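# Find the heavy drive cartons and stand them on platform

## Task

There are four closed cartons, and one or more of them still contain disk drives, which cannot be seen from outside. A loaded carton weighs roughly twice as much as the heaviest empty one. Every loaded carton must end up standing on the low platform, in the same upright orientation it has now and without any tilt. The task fails if an empty carton sits on or above the platform or leans against its top edge. Everything inside each carton must remain fully inside it. At the end the robot must release its grip and move away, and nothing may rely on the robot to stay in place.

## Robot and tools

Robot: one arm with seven joints (waist, shoulder, upper arm roll, elbow, forearm roll, wrist pitch, wrist roll) and a two-finger parallel gripper. The fingers point along the gripper's own +z axis and close along its y axis. The reported hand point, end_effector_position, lies between the pads when they are shut. Closed fingertips reach about 19 mm past it, and open ones about 6 mm. Closing pushes the tips roughly 13 mm farther out, so leave that gap above a surface.

Frame: every coordinate is in the scene frame. Its origin is on the table surface under the arm base, +z is up, and +y is to the left when facing along +x. Distances are in metres. The base may be slightly tilted, and at long reach the reported hand position can be a little wrong.

Row format (used by both motion tools): one list of 9 numbers for the single arm: [x, y, z, qw, qx, qy, qz, position, speed]. x, y, z is an absolute target for the hand point, and qw..qz is an absolute orientation quaternion with w first. Both are in the scene frame, so together they form a pose, not an offset. To hold an orientation, repeat the quaternion you want in every row rather than copying a drifted reading. position sets the finger opening, from -1 to 1: +1 is fully open (85 mm), 0 is about 41 mm, the pads touch near -0.8, and -1 keeps closing until something blocks it. speed sets the finger speed, from -1 to 1: about 20 mm/s at -1, 85 at 0 and 150 at +1. There is no force setting. A full close squeezes at roughly 190 to 235 N per pad. For a gentle grip, open first and then close to slightly less than the object's width. The fingers stay where they stopped until position changes by 0.01 or more.

execute_actions: argument actions is a list with zero or one entry, plus an optional pictures boolean. An empty list only reads the state. An entry {"rows": [...], "steps": n} plays 1 to 15 rows, one per control step of 1/30 s. n is at most 15 and defaults to 15, and the final row repeats if there are fewer rows than steps. An entry {"steps": n} with no rows is a wait of up to 300 steps, counted from the previous result, so thinking time uses part of it. A target more than 0.6 m from the last reported position along any gripper axis is refused, and then nothing is sent. On each step the command is clipped to within 70 mm and 16 degrees of the measured pose. After the last step the arm continues only to that clipped pose, so read the result and send the remainder.

move: target is one 9-number row as above, an absolute pose. speed is the path's top speed in m/s, from 0.002 to 0.5 (default 0.25), and turning is capped at twice that value in rad/s. The path is straight and takes 0.5 to 10 s, stopping early if it would take longer. It does not steer around obstacles, and the hand can lag, stray or overshoot the speed near full arm extension. The finger values apply at the start. The result adds a "move:" line with the ending (done, off_target, moving, held, fault) and the limits that acted. limits=paced means the pose was clipped. limits=held means a check blocked some steps, after which the arm may jump faster. The distance from target is also given.

wait: seconds, 0 to 10. zoom_image: camera (cam_head_left, cam_head_right, cam_high, cam_low, cam_wrist) and region [x0, y0, x1, y1] in that camera's pixels, with the origin at the top left and at most 504 by 504. All images are 672x504, and calibration (K, distortion, T_world_to_cam from world to camera) was supplied. finished_scene: scene, the number of the current scene. It cannot be undone and reports whether the task succeeded.

Results: the state line gives end_effector_position and end_effector_quat_wxyz. position_measured_pct is about 50 minus 50 times the finger position, so 0 means fully open. If the fingers stop below about 90, something is held or blocking them. At about 90 or above the pads met, on nothing or on something very thin. "Hand target" shows the pose the controller is driving toward. "pose unreachable" and HELD mark steps that the clearance check changed or blocked (a mount under the base counts as arm). MOTOR HOT appears from 60 °C. OVER-TEMPERATURE FAULT at 75 °C means the arm sags. TORQUE FAULT means a joint hit its load limit: the arm halts for 10 s and the rest of the call is dropped. Load limits are 50.7 N m for the first four joints and 31.9 N m for the last three, counting the held weight.

Suggested order: look, find the four cartons and the platform, then grip each carton and lift it a little while watching how far the hand sags or struggles to judge its weight. The heavy ones go onto the platform upright, set down gently and released. Empty cartons stay clear of the platform. Finally open the gripper and back away.

Avoid: fast contact and driving targets deep past a contact point, tilting or dropping cartons (contents must stay in), knocking anything off the table, and holding loads longer than needed (heat). Occasional outside tugs or pushes may happen. Contacted joints keep pressing until a new command arrives.

Each tool is called after "Call:" as name(argument=value, ...) on one line, values as JSON.

## Session

Call:
execute_actions(actions=[])

Scene clock: 0.00 s of 6600.00 s.
end_effector_position=(+0.8529, +0.1419, +0.3712) position_measured_pct=0.0 end_effector_quat_wxyz=(+0.179, +0.626, +0.303, +0.696)
Joint positions: [ 0.028  1.001 -0.388  1.448 -3.115  0.873  2.582]
Joint velocities: [-0.     0.     0.001  0.     0.    -0.    -0.001]
Motor temperatures (°C, as the motors report them): [31 30 30 28 38 37 33]
Hand target: +0.853, +0.142, +0.371; +0.179, +0.626, +0.303, +0.696

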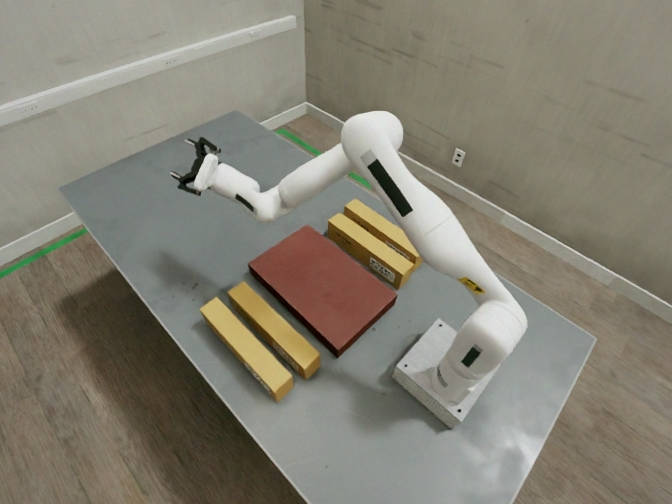

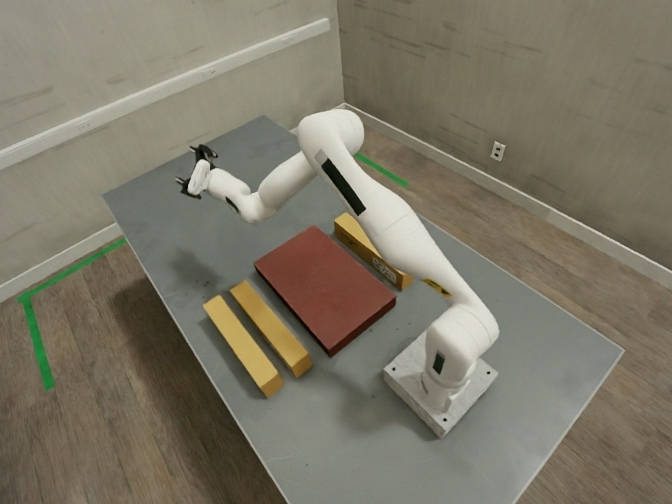

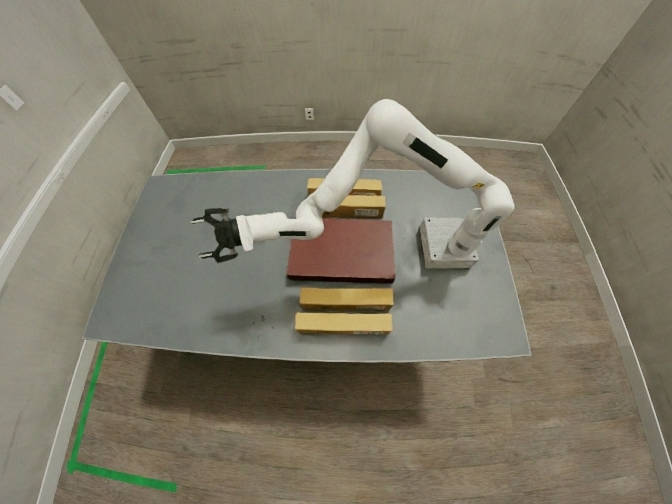

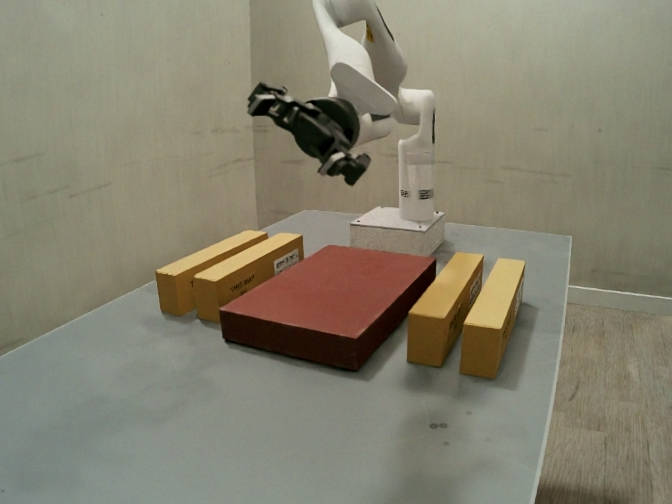

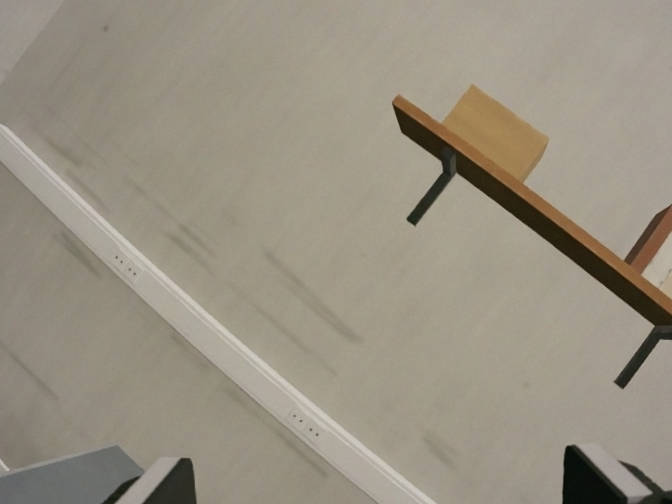

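Call:
zoom_image(camera="cam_high", region=[260, 160, 460, 350])

Call:
zoom_image(camera="cam_low", region=[140, 210, 560, 400])

Region (260, 160, 460, 350) of cam_high's 672x504 image, scaled by 2.520, with more detail than that image has; it fills the top 479 rows of this view, and the rest is white.

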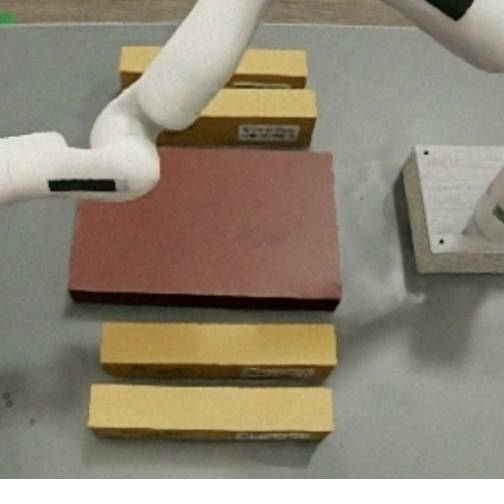

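Region (140, 210, 560, 400) of cam_low's 672x504 image, scaled by 1.200, with more detail than that image has; it fills the top 228 rows of this view, and the rest is white.

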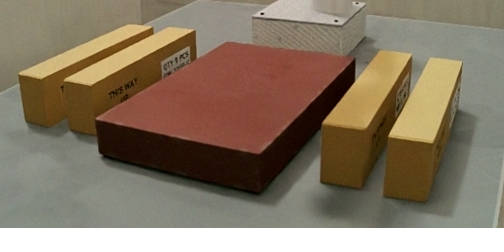

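Call:
move(target=[0.435, 0.258, 0.25, 0, 1, 0, 0, 0.7, 0], speed=0.3)

Scene clock: 27.37 s of 6600.00 s.
end_effector_position=(+0.4350, +0.2573, +0.2486) position_measured_pct=15.1 end_effector_quat_wxyz=(+0.000, +1.000, -0.000, -0.001)
Joint positions: [-0.2    0.653 -0.645  1.484 -5.869  1.143  3.792]
Joint velocities: [ 0.002  0.002  0.003 -0.001 -0.001 -0.001  0.   ]
Motor temperatures (°C, as the motors report them): [31 32 30 28 38 37 33]
Hand target: +0.435, +0.257, +0.248; +0.000, +1.000, -0.000, -0.001
Off the commanded pose: 0.002 m, 0 deg.
After step 90, 21.00 s passed at rest.
move: done
camera_calibration (this result's frames):
cam_wrist: T_world_to_cam=[[-0.0574548, -0.996369, -0.0628384, 0.312051], [-0.99783, 0.0552842, 0.0357541, 0.470496], [-0.0321503, 0.0647563, -0.997383, 0.387792], [0, 0, 0, 1]] pos_world=[0.499872, 0.259795, 0.389563]

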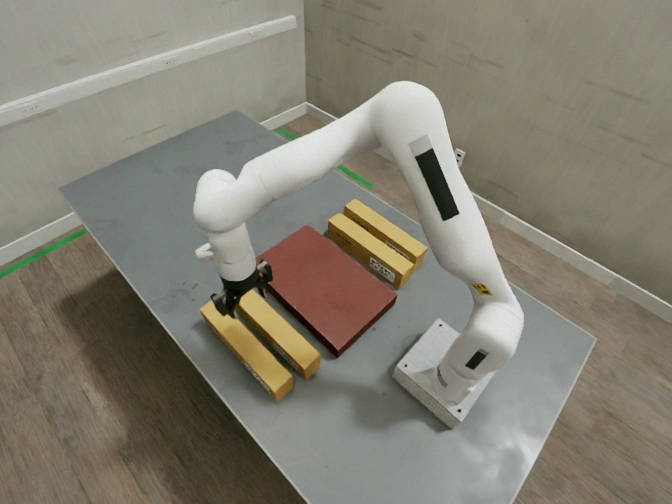

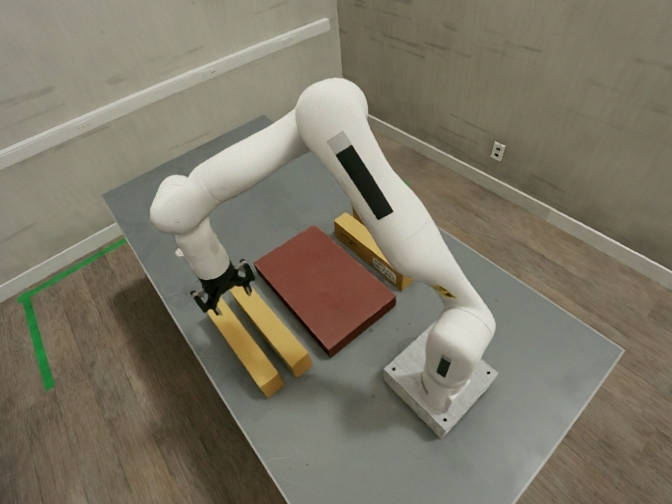

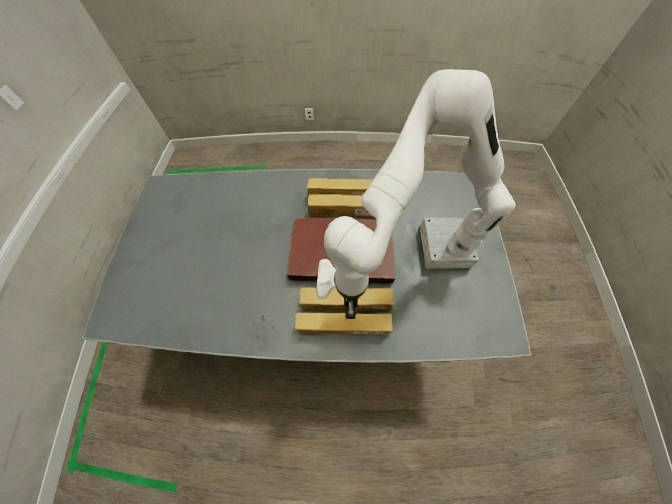

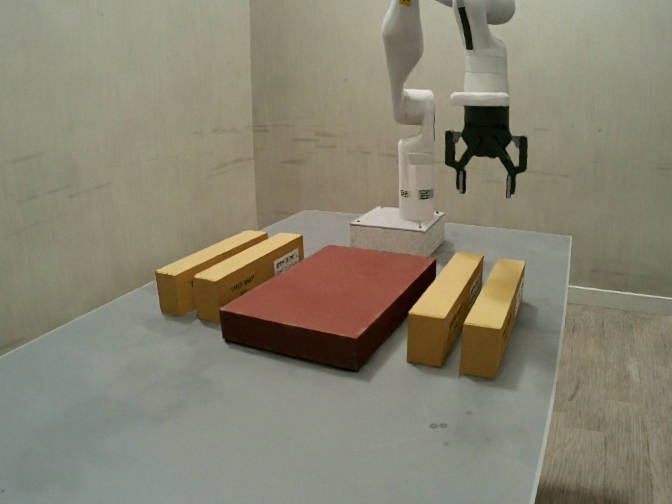

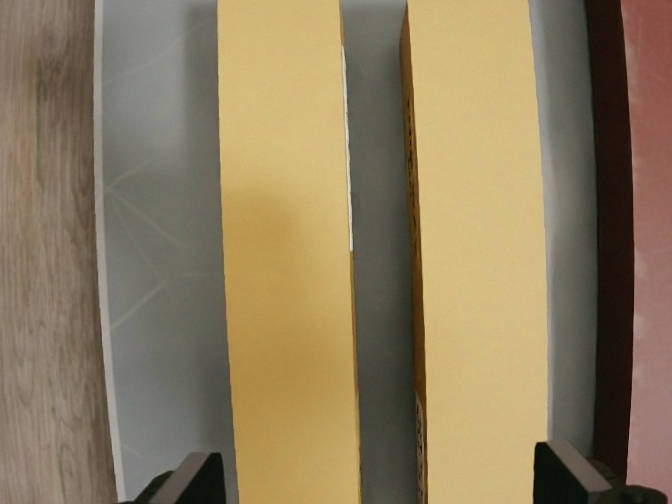

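Call:
move(target=[0.435, 0.30, 0.13, 0, 1, 0, 0, 0.75, 0], speed=0.2)

Scene clock: 36.30 s of 6600.00 s.
end_effector_position=(+0.4355, +0.3000, +0.1303) position_measured_pct=12.7 end_effector_quat_wxyz=(-0.000, +1.000, -0.000, +0.000)
Joint positions: [-0.325  0.856 -0.565  1.522 -5.747  0.92   3.647]
Joint velocities: [-0.004  0.006 -0.003 -0.001  0.     0.    -0.003]
Motor temperatures (°C, as the motors report them): [31 32 30 28 38 37 33]
Hand target: +0.435, +0.300, +0.130; -0.000, +1.000, +0.000, +0.000
Off the commanded pose: 0.001 m, 0 deg.
After step 90, 4.93 s passed at rest.
move: done
camera_calibration (this result's frames):
cam_wrist: T_world_to_cam=[[-0.0574389, -0.996327, -0.0635106, 0.347231], [-0.997907, 0.0554045, 0.0333441, 0.473136], [-0.0297028, 0.0652929, -0.997424, 0.265819], [0, 0, 0, 1]] pos_world=[0.499986, 0.302386, 0.271411]

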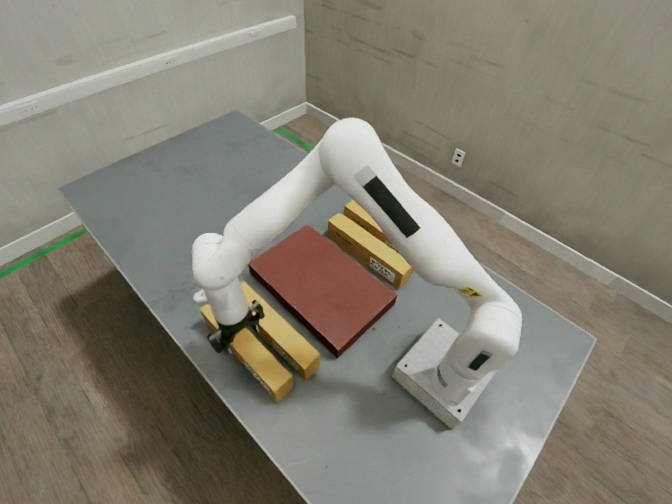

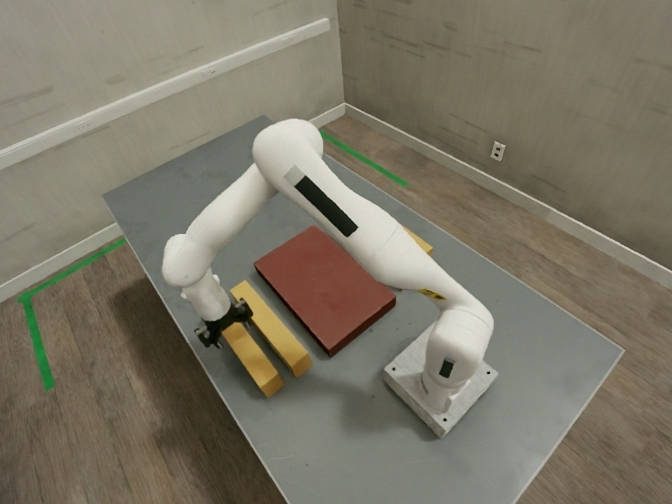

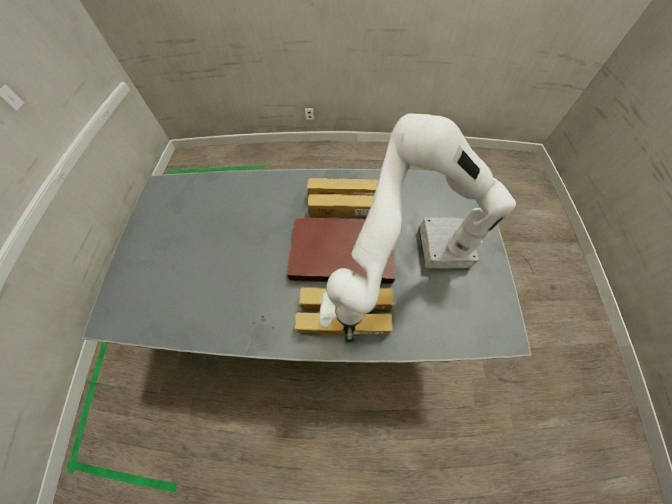

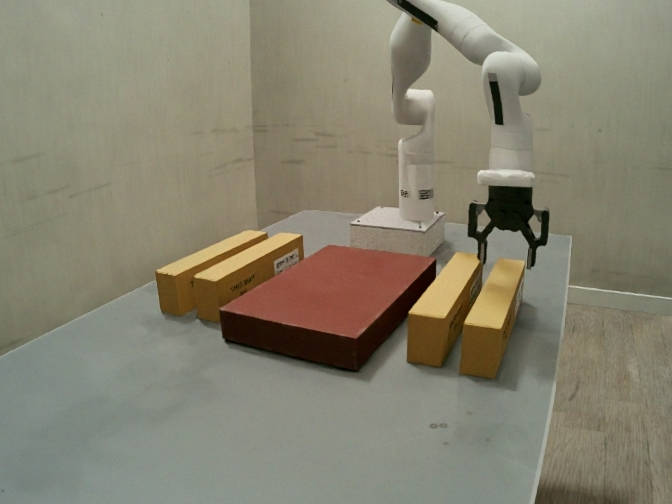

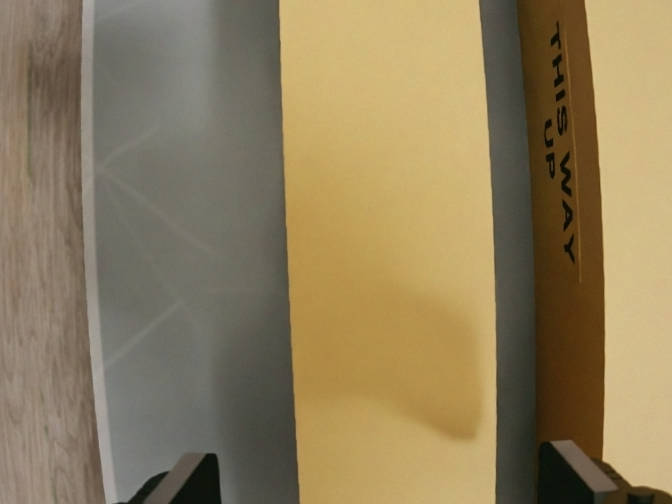

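Call:
move(target=[0.44, 0.295, 0.056, 0, 1, 0, 0, 0.75, 0], speed=0.08)

Call:
execute_actions(actions=[{"rows":[[0.44, 0.295, 0.056, 0, 1, 0, 0, 0.2, 0]],"steps":15}])

Scene clock: 46.77 s of 6600.00 s.
end_effector_position=(+0.4404, +0.2950, +0.0561) position_measured_pct=12.7 end_effector_quat_wxyz=(-0.000, +1.000, -0.000, +0.000)
Joint positions: [-0.345  0.978 -0.503  1.542 -5.674  0.78   3.608]
Joint velocities: [-0.003  0.004 -0.001 -0.    -0.001 -0.     0.001]
Motor temperatures (°C, as the motors report them): [31 32 30 28 38 37 33]
Hand target: +0.440, +0.295, +0.056; +0.000, +1.000, +0.000, +0.000
Off the commanded pose: 0.000 m, 0 deg.
After step 90, 6.27 s passed at rest.
move: done
camera_calibration (this result's frames):
cam_wrist: T_world_to_cam=[[-0.0569678, -0.996374, -0.0631989, 0.337671], [-0.997927, 0.0549287, 0.0335469, 0.480891], [-0.0299538, 0.0649789, -0.997437, 0.19253], [0, 0, 0, 1]] pos_world=[0.504898, 0.297521, 0.197245]

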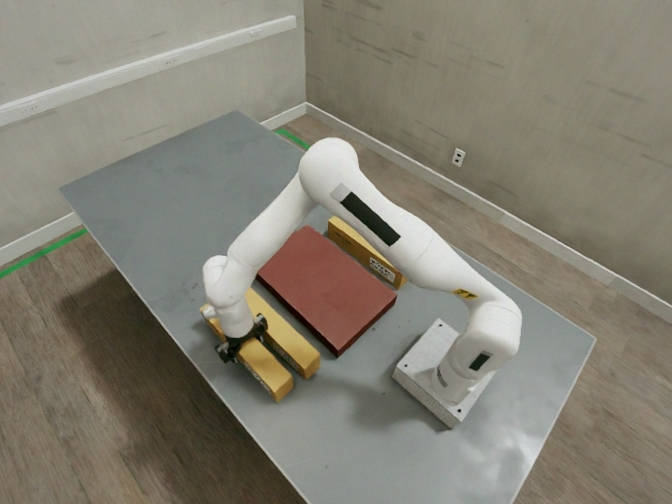

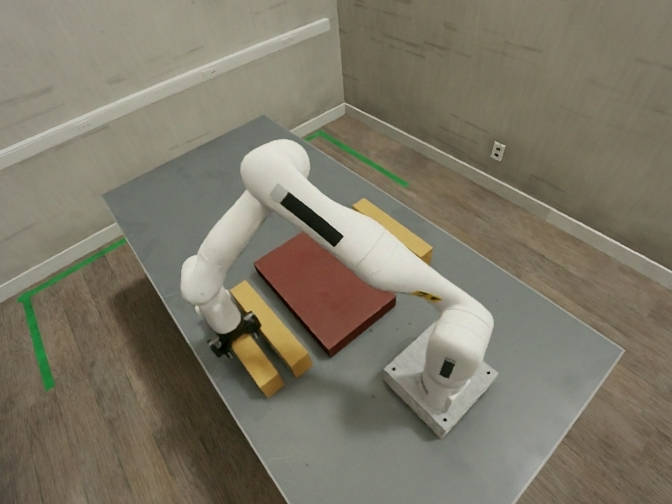

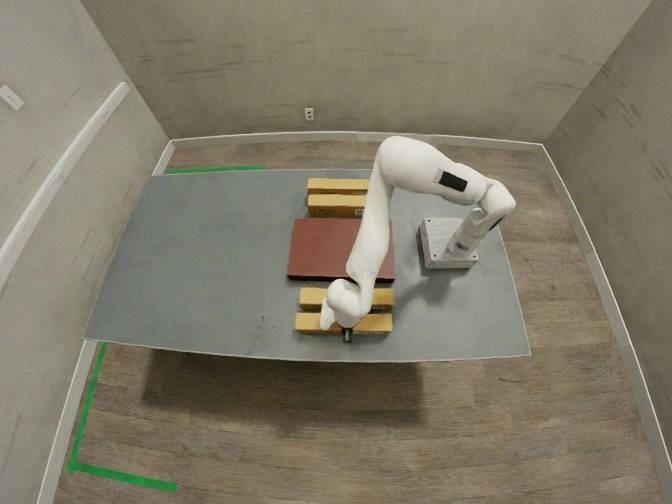

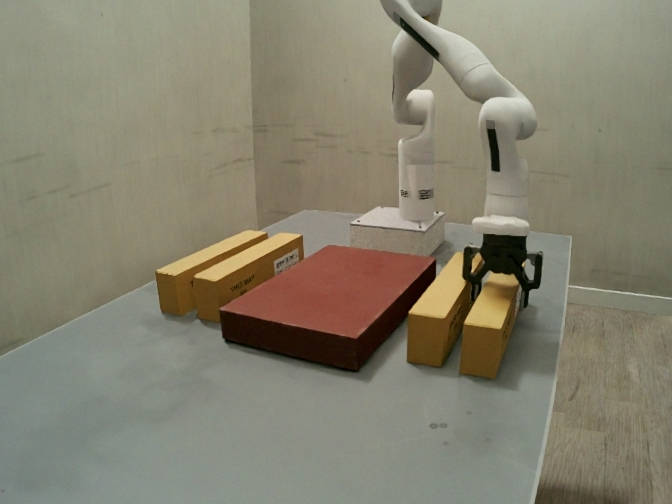

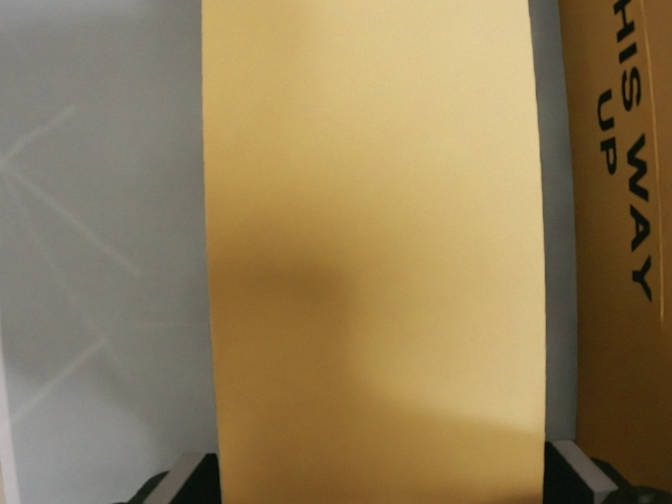

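Scene clock: 47.27 s of 6600.00 s.
end_effector_position=(+0.4401, +0.2947, +0.0564) position_measured_pct=35.3 end_effector_quat_wxyz=(+0.000, +1.000, -0.000, +0.000)
Joint positions: [-0.345  0.978 -0.503  1.544 -5.674  0.781  3.607]
Joint velocities: [-0.  0.  0.  0.  0. -0.  0.]
Motor temperatures (°C, as the motors report them): [31 32 30 28 38 37 33]
Hand target: +0.440, +0.295, +0.056; +0.000, +1.000, +0.000, -0.000
Off the commanded pose: 0.000 m, 0 deg.
Steps of this call (steps 1 to 15: all 15 steps of this action). Readings (end_effector_position | what the end effector reports):
1: (+0.4403, +0.2950, +0.0561) | position_measured_pct=12.7
2: (+0.4401, +0.2950, +0.0561) | position_measured_pct=13.1
4: (+0.4400, +0.2950, +0.0560) | position_measured_pct=17.5
8: (+0.4400, +0.2950, +0.0560) | position_measured_pct=28.6
15: the state above
camera_calibration (this result's frames):
cam_wrist: T_world_to_cam=[[-0.0570691, -0.996397, -0.0627349, 0.337387], [-0.997914, 0.0550314, 0.0337445, 0.48057], [-0.0301706, 0.0645298, -0.99746, 0.193026], [0, 0, 0, 1]] pos_world=[0.504646, 0.297269, 0.197485]

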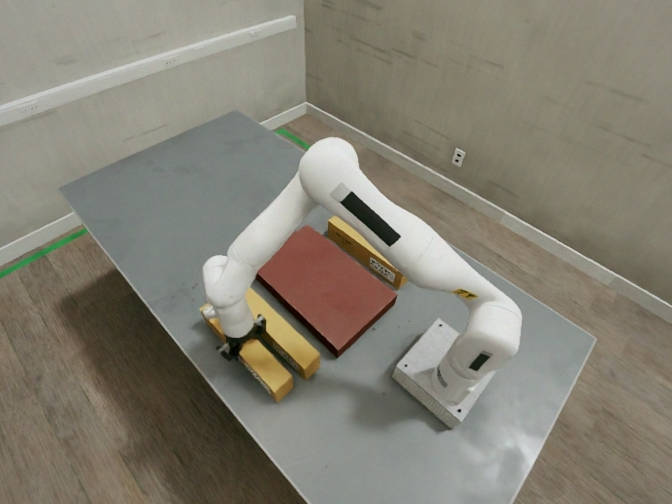

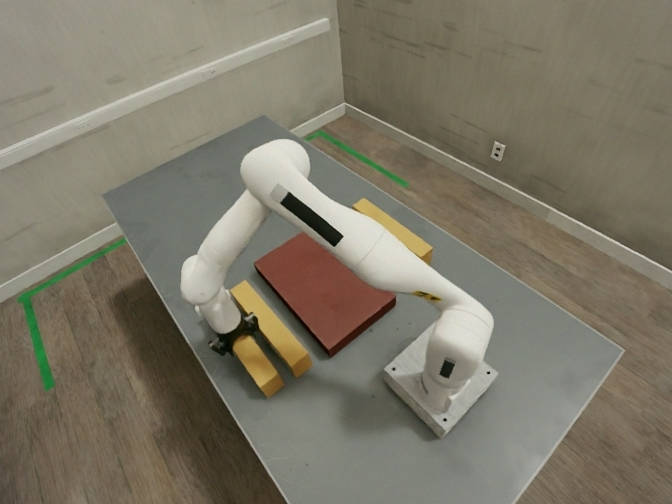

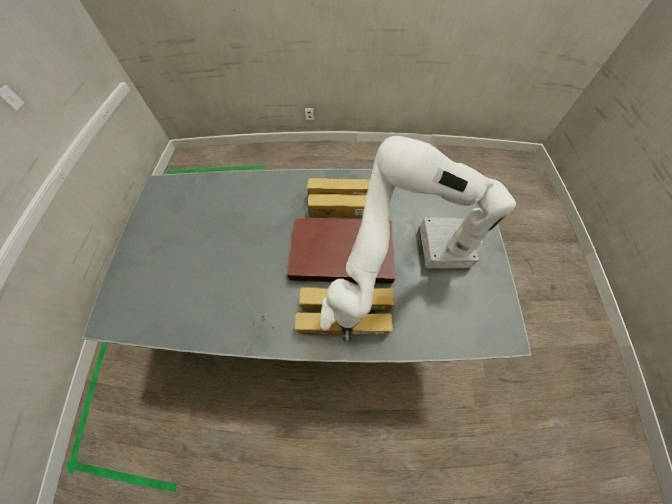

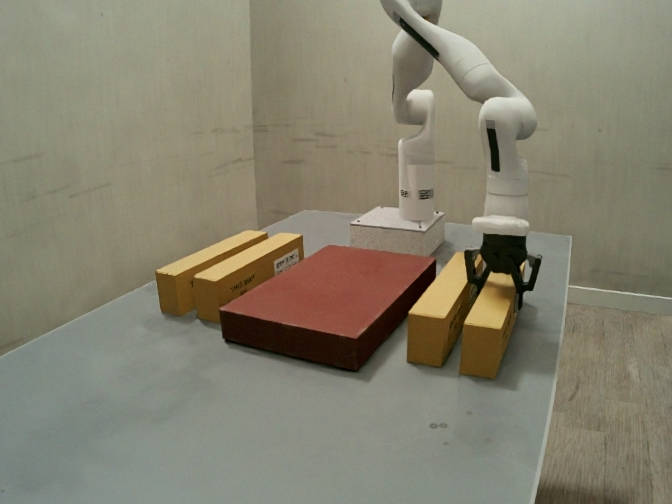

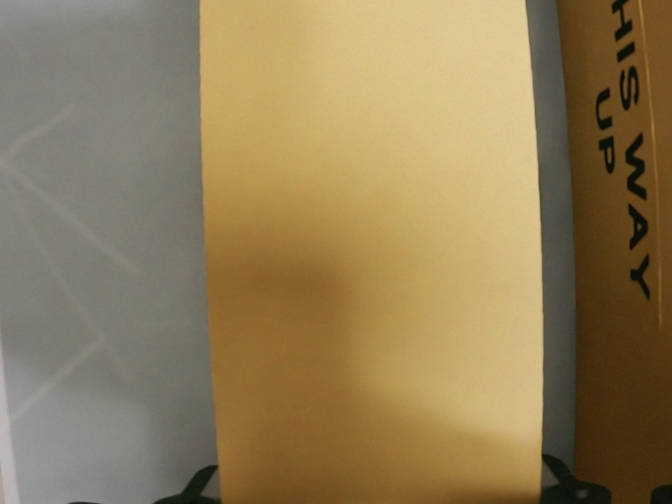

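Call:
execute_actions(actions=[{"rows":[[0.44, 0.295, 0.076, 0, 1, 0, 0, -1, 0]],"steps":15}], pictures=false)

Call:
execute_actions(actions=[{"rows":[[0.44, 0.295, 0.076, 0, 1, 0, 0, -1, 0]],"steps":15}], pictures=false)

Call:
execute_actions(actions=[{"steps":30}])

Scene clock: 53.13 s of 6600.00 s.
end_effector_position=(+0.4372, +0.2929, +0.0718) position_measured_pct=36.1 end_effector_quat_wxyz=(+0.003, +1.000, +0.000, -0.004)
Joint positions: [-0.336  0.951 -0.519  1.543 -5.694  0.817  3.622]
Joint velocities: [ 0.001 -0.    -0.001 -0.    -0.002 -0.    -0.   ]
Motor temperatures (°C, as the motors report them): [31 32 30 28 38 37 33]
Hand target: +0.440, +0.295, +0.076; -0.000, +1.000, -0.000, -0.000
Off the commanded pose: 0.005 m, 1 deg.
Steps of this call (steps 1 to 90: nothing new was sent; then 2.37 s passed at rest; steps 91 to 105: all 15 steps of this action). Readings (end_effector_position | what the end effector reports):
91: (+0.4403, +0.2947, +0.0570) | position_measured_pct=35.3
92: (+0.4399, +0.2940, +0.0591) | position_measured_pct=35.3
94: (+0.4387, +0.2921, +0.0689) | position_measured_pct=36.1
98: (+0.4370, +0.2938, +0.0719) | position_measured_pct=36.1
105: the state above

Scene clock: 53.63 s of 6600.00 s.
end_effector_position=(+0.4373, +0.2929, +0.0718) position_measured_pct=36.1 end_effector_quat_wxyz=(+0.002, +1.000, +0.000, -0.004)
Joint positions: [-0.336  0.951 -0.518  1.543 -5.695  0.817  3.622]
Joint velocities: [-0.001  0.     0.    -0.    -0.     0.     0.   ]
Motor temperatures (°C, as the motors report them): [31 32 30 28 38 37 33]
Hand target: +0.440, +0.295, +0.076; -0.000, +1.000, -0.000, -0.000
Off the commanded pose: 0.005 m, 1 deg.
Steps of this call (steps 1 to 15: all 15 steps of this action). Readings (end_effector_position | what the end effector reports):
1: (+0.4372, +0.2929, +0.0718) | position_measured_pct=36.1
2: (+0.4372, +0.2929, +0.0718) | position_measured_pct=36.1
4: (+0.4373, +0.2930, +0.0718) | position_measured_pct=36.1
8: (+0.4373, +0.2930, +0.0718) | position_measured_pct=36.1
15: the state above

Scene clock: 54.63 s of 6600.00 s.
end_effector_position=(+0.4373, +0.2929, +0.0718) position_measured_pct=36.1 end_effector_quat_wxyz=(+0.002, +1.000, +0.000, -0.004)
Joint positions: [-0.336  0.951 -0.518  1.543 -5.695  0.817  3.622]
Joint velocities: [ 0.001  0.     0.001 -0.     0.     0.    -0.   ]
Motor temperatures (°C, as the motors report them): [31 32 30 28 38 37 33]
Hand target: +0.440, +0.295, +0.076; -0.000, +1.000, -0.000, -0.000
Off the commanded pose: 0.005 m, 1 deg.
Steps of this call (steps 1 to 30: nothing new was sent). Readings (end_effector_position | what the end effector reports):
1: (+0.4373, +0.2929, +0.0718) | position_measured_pct=36.1
2: (+0.4373, +0.2929, +0.0718) | position_measured_pct=36.1
4: (+0.4373, +0.2929, +0.0718) | position_measured_pct=36.1
8: (+0.4373, +0.2929, +0.0718) | position_measured_pct=36.1
30: the state above
camera_calibration (this result's frames):
cam_wrist: T_world_to_cam=[[-0.0573738, -0.996678, -0.0578075, 0.336291], [-0.997612, 0.0550043, 0.0417806, 0.476639], [-0.0384621, 0.0600665, -0.997453, 0.213399], [0, 0, 0, 1]] pos_world=[0.503003, 0.296138, 0.212382]

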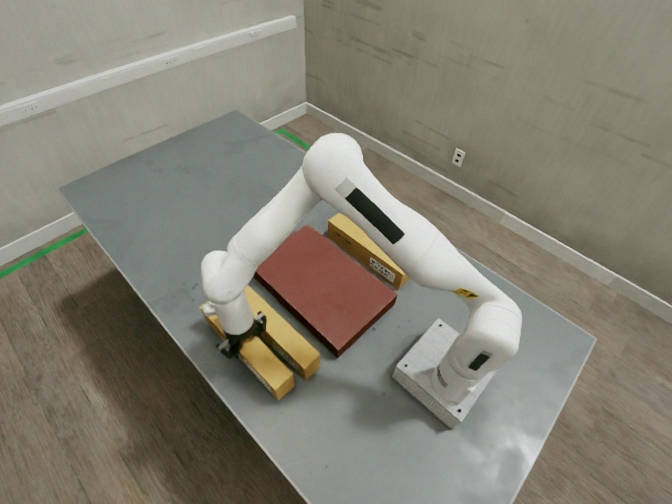

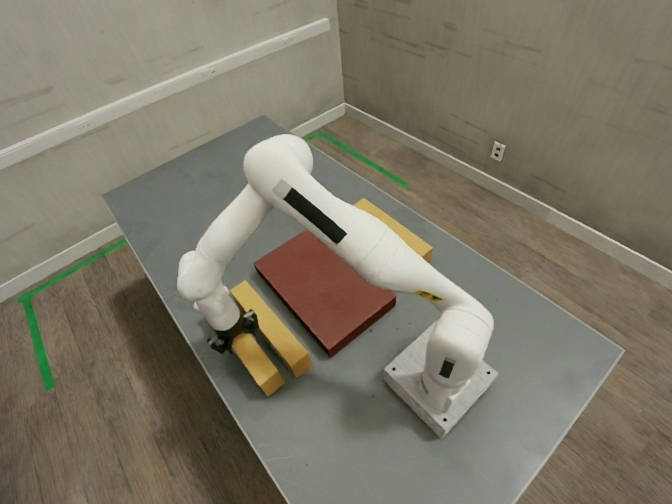

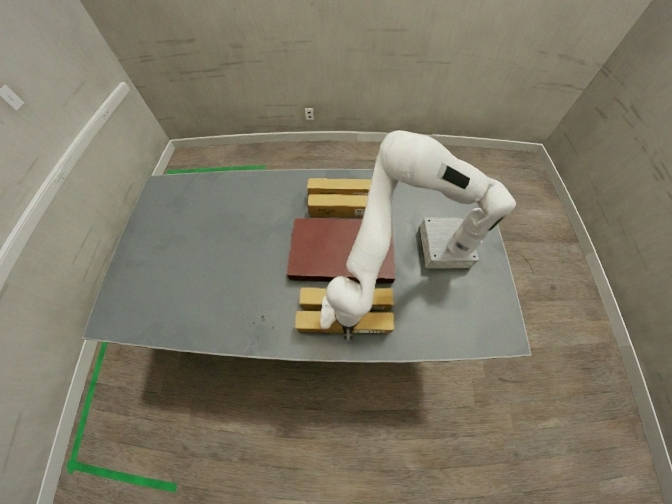

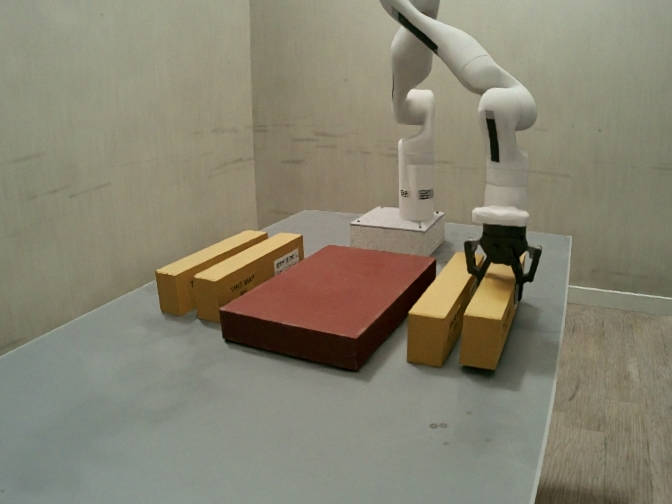

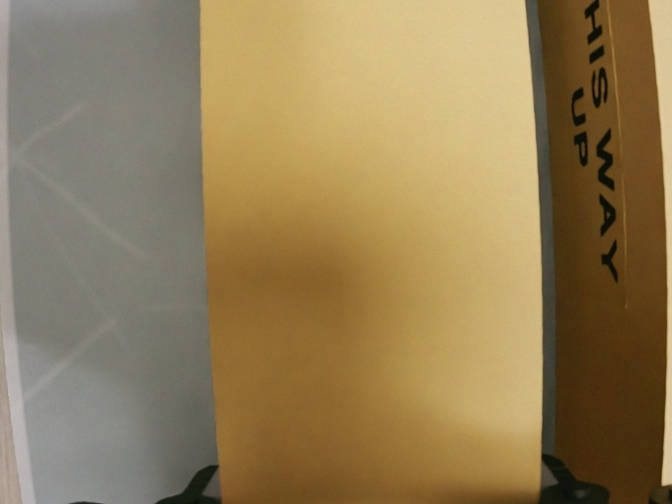

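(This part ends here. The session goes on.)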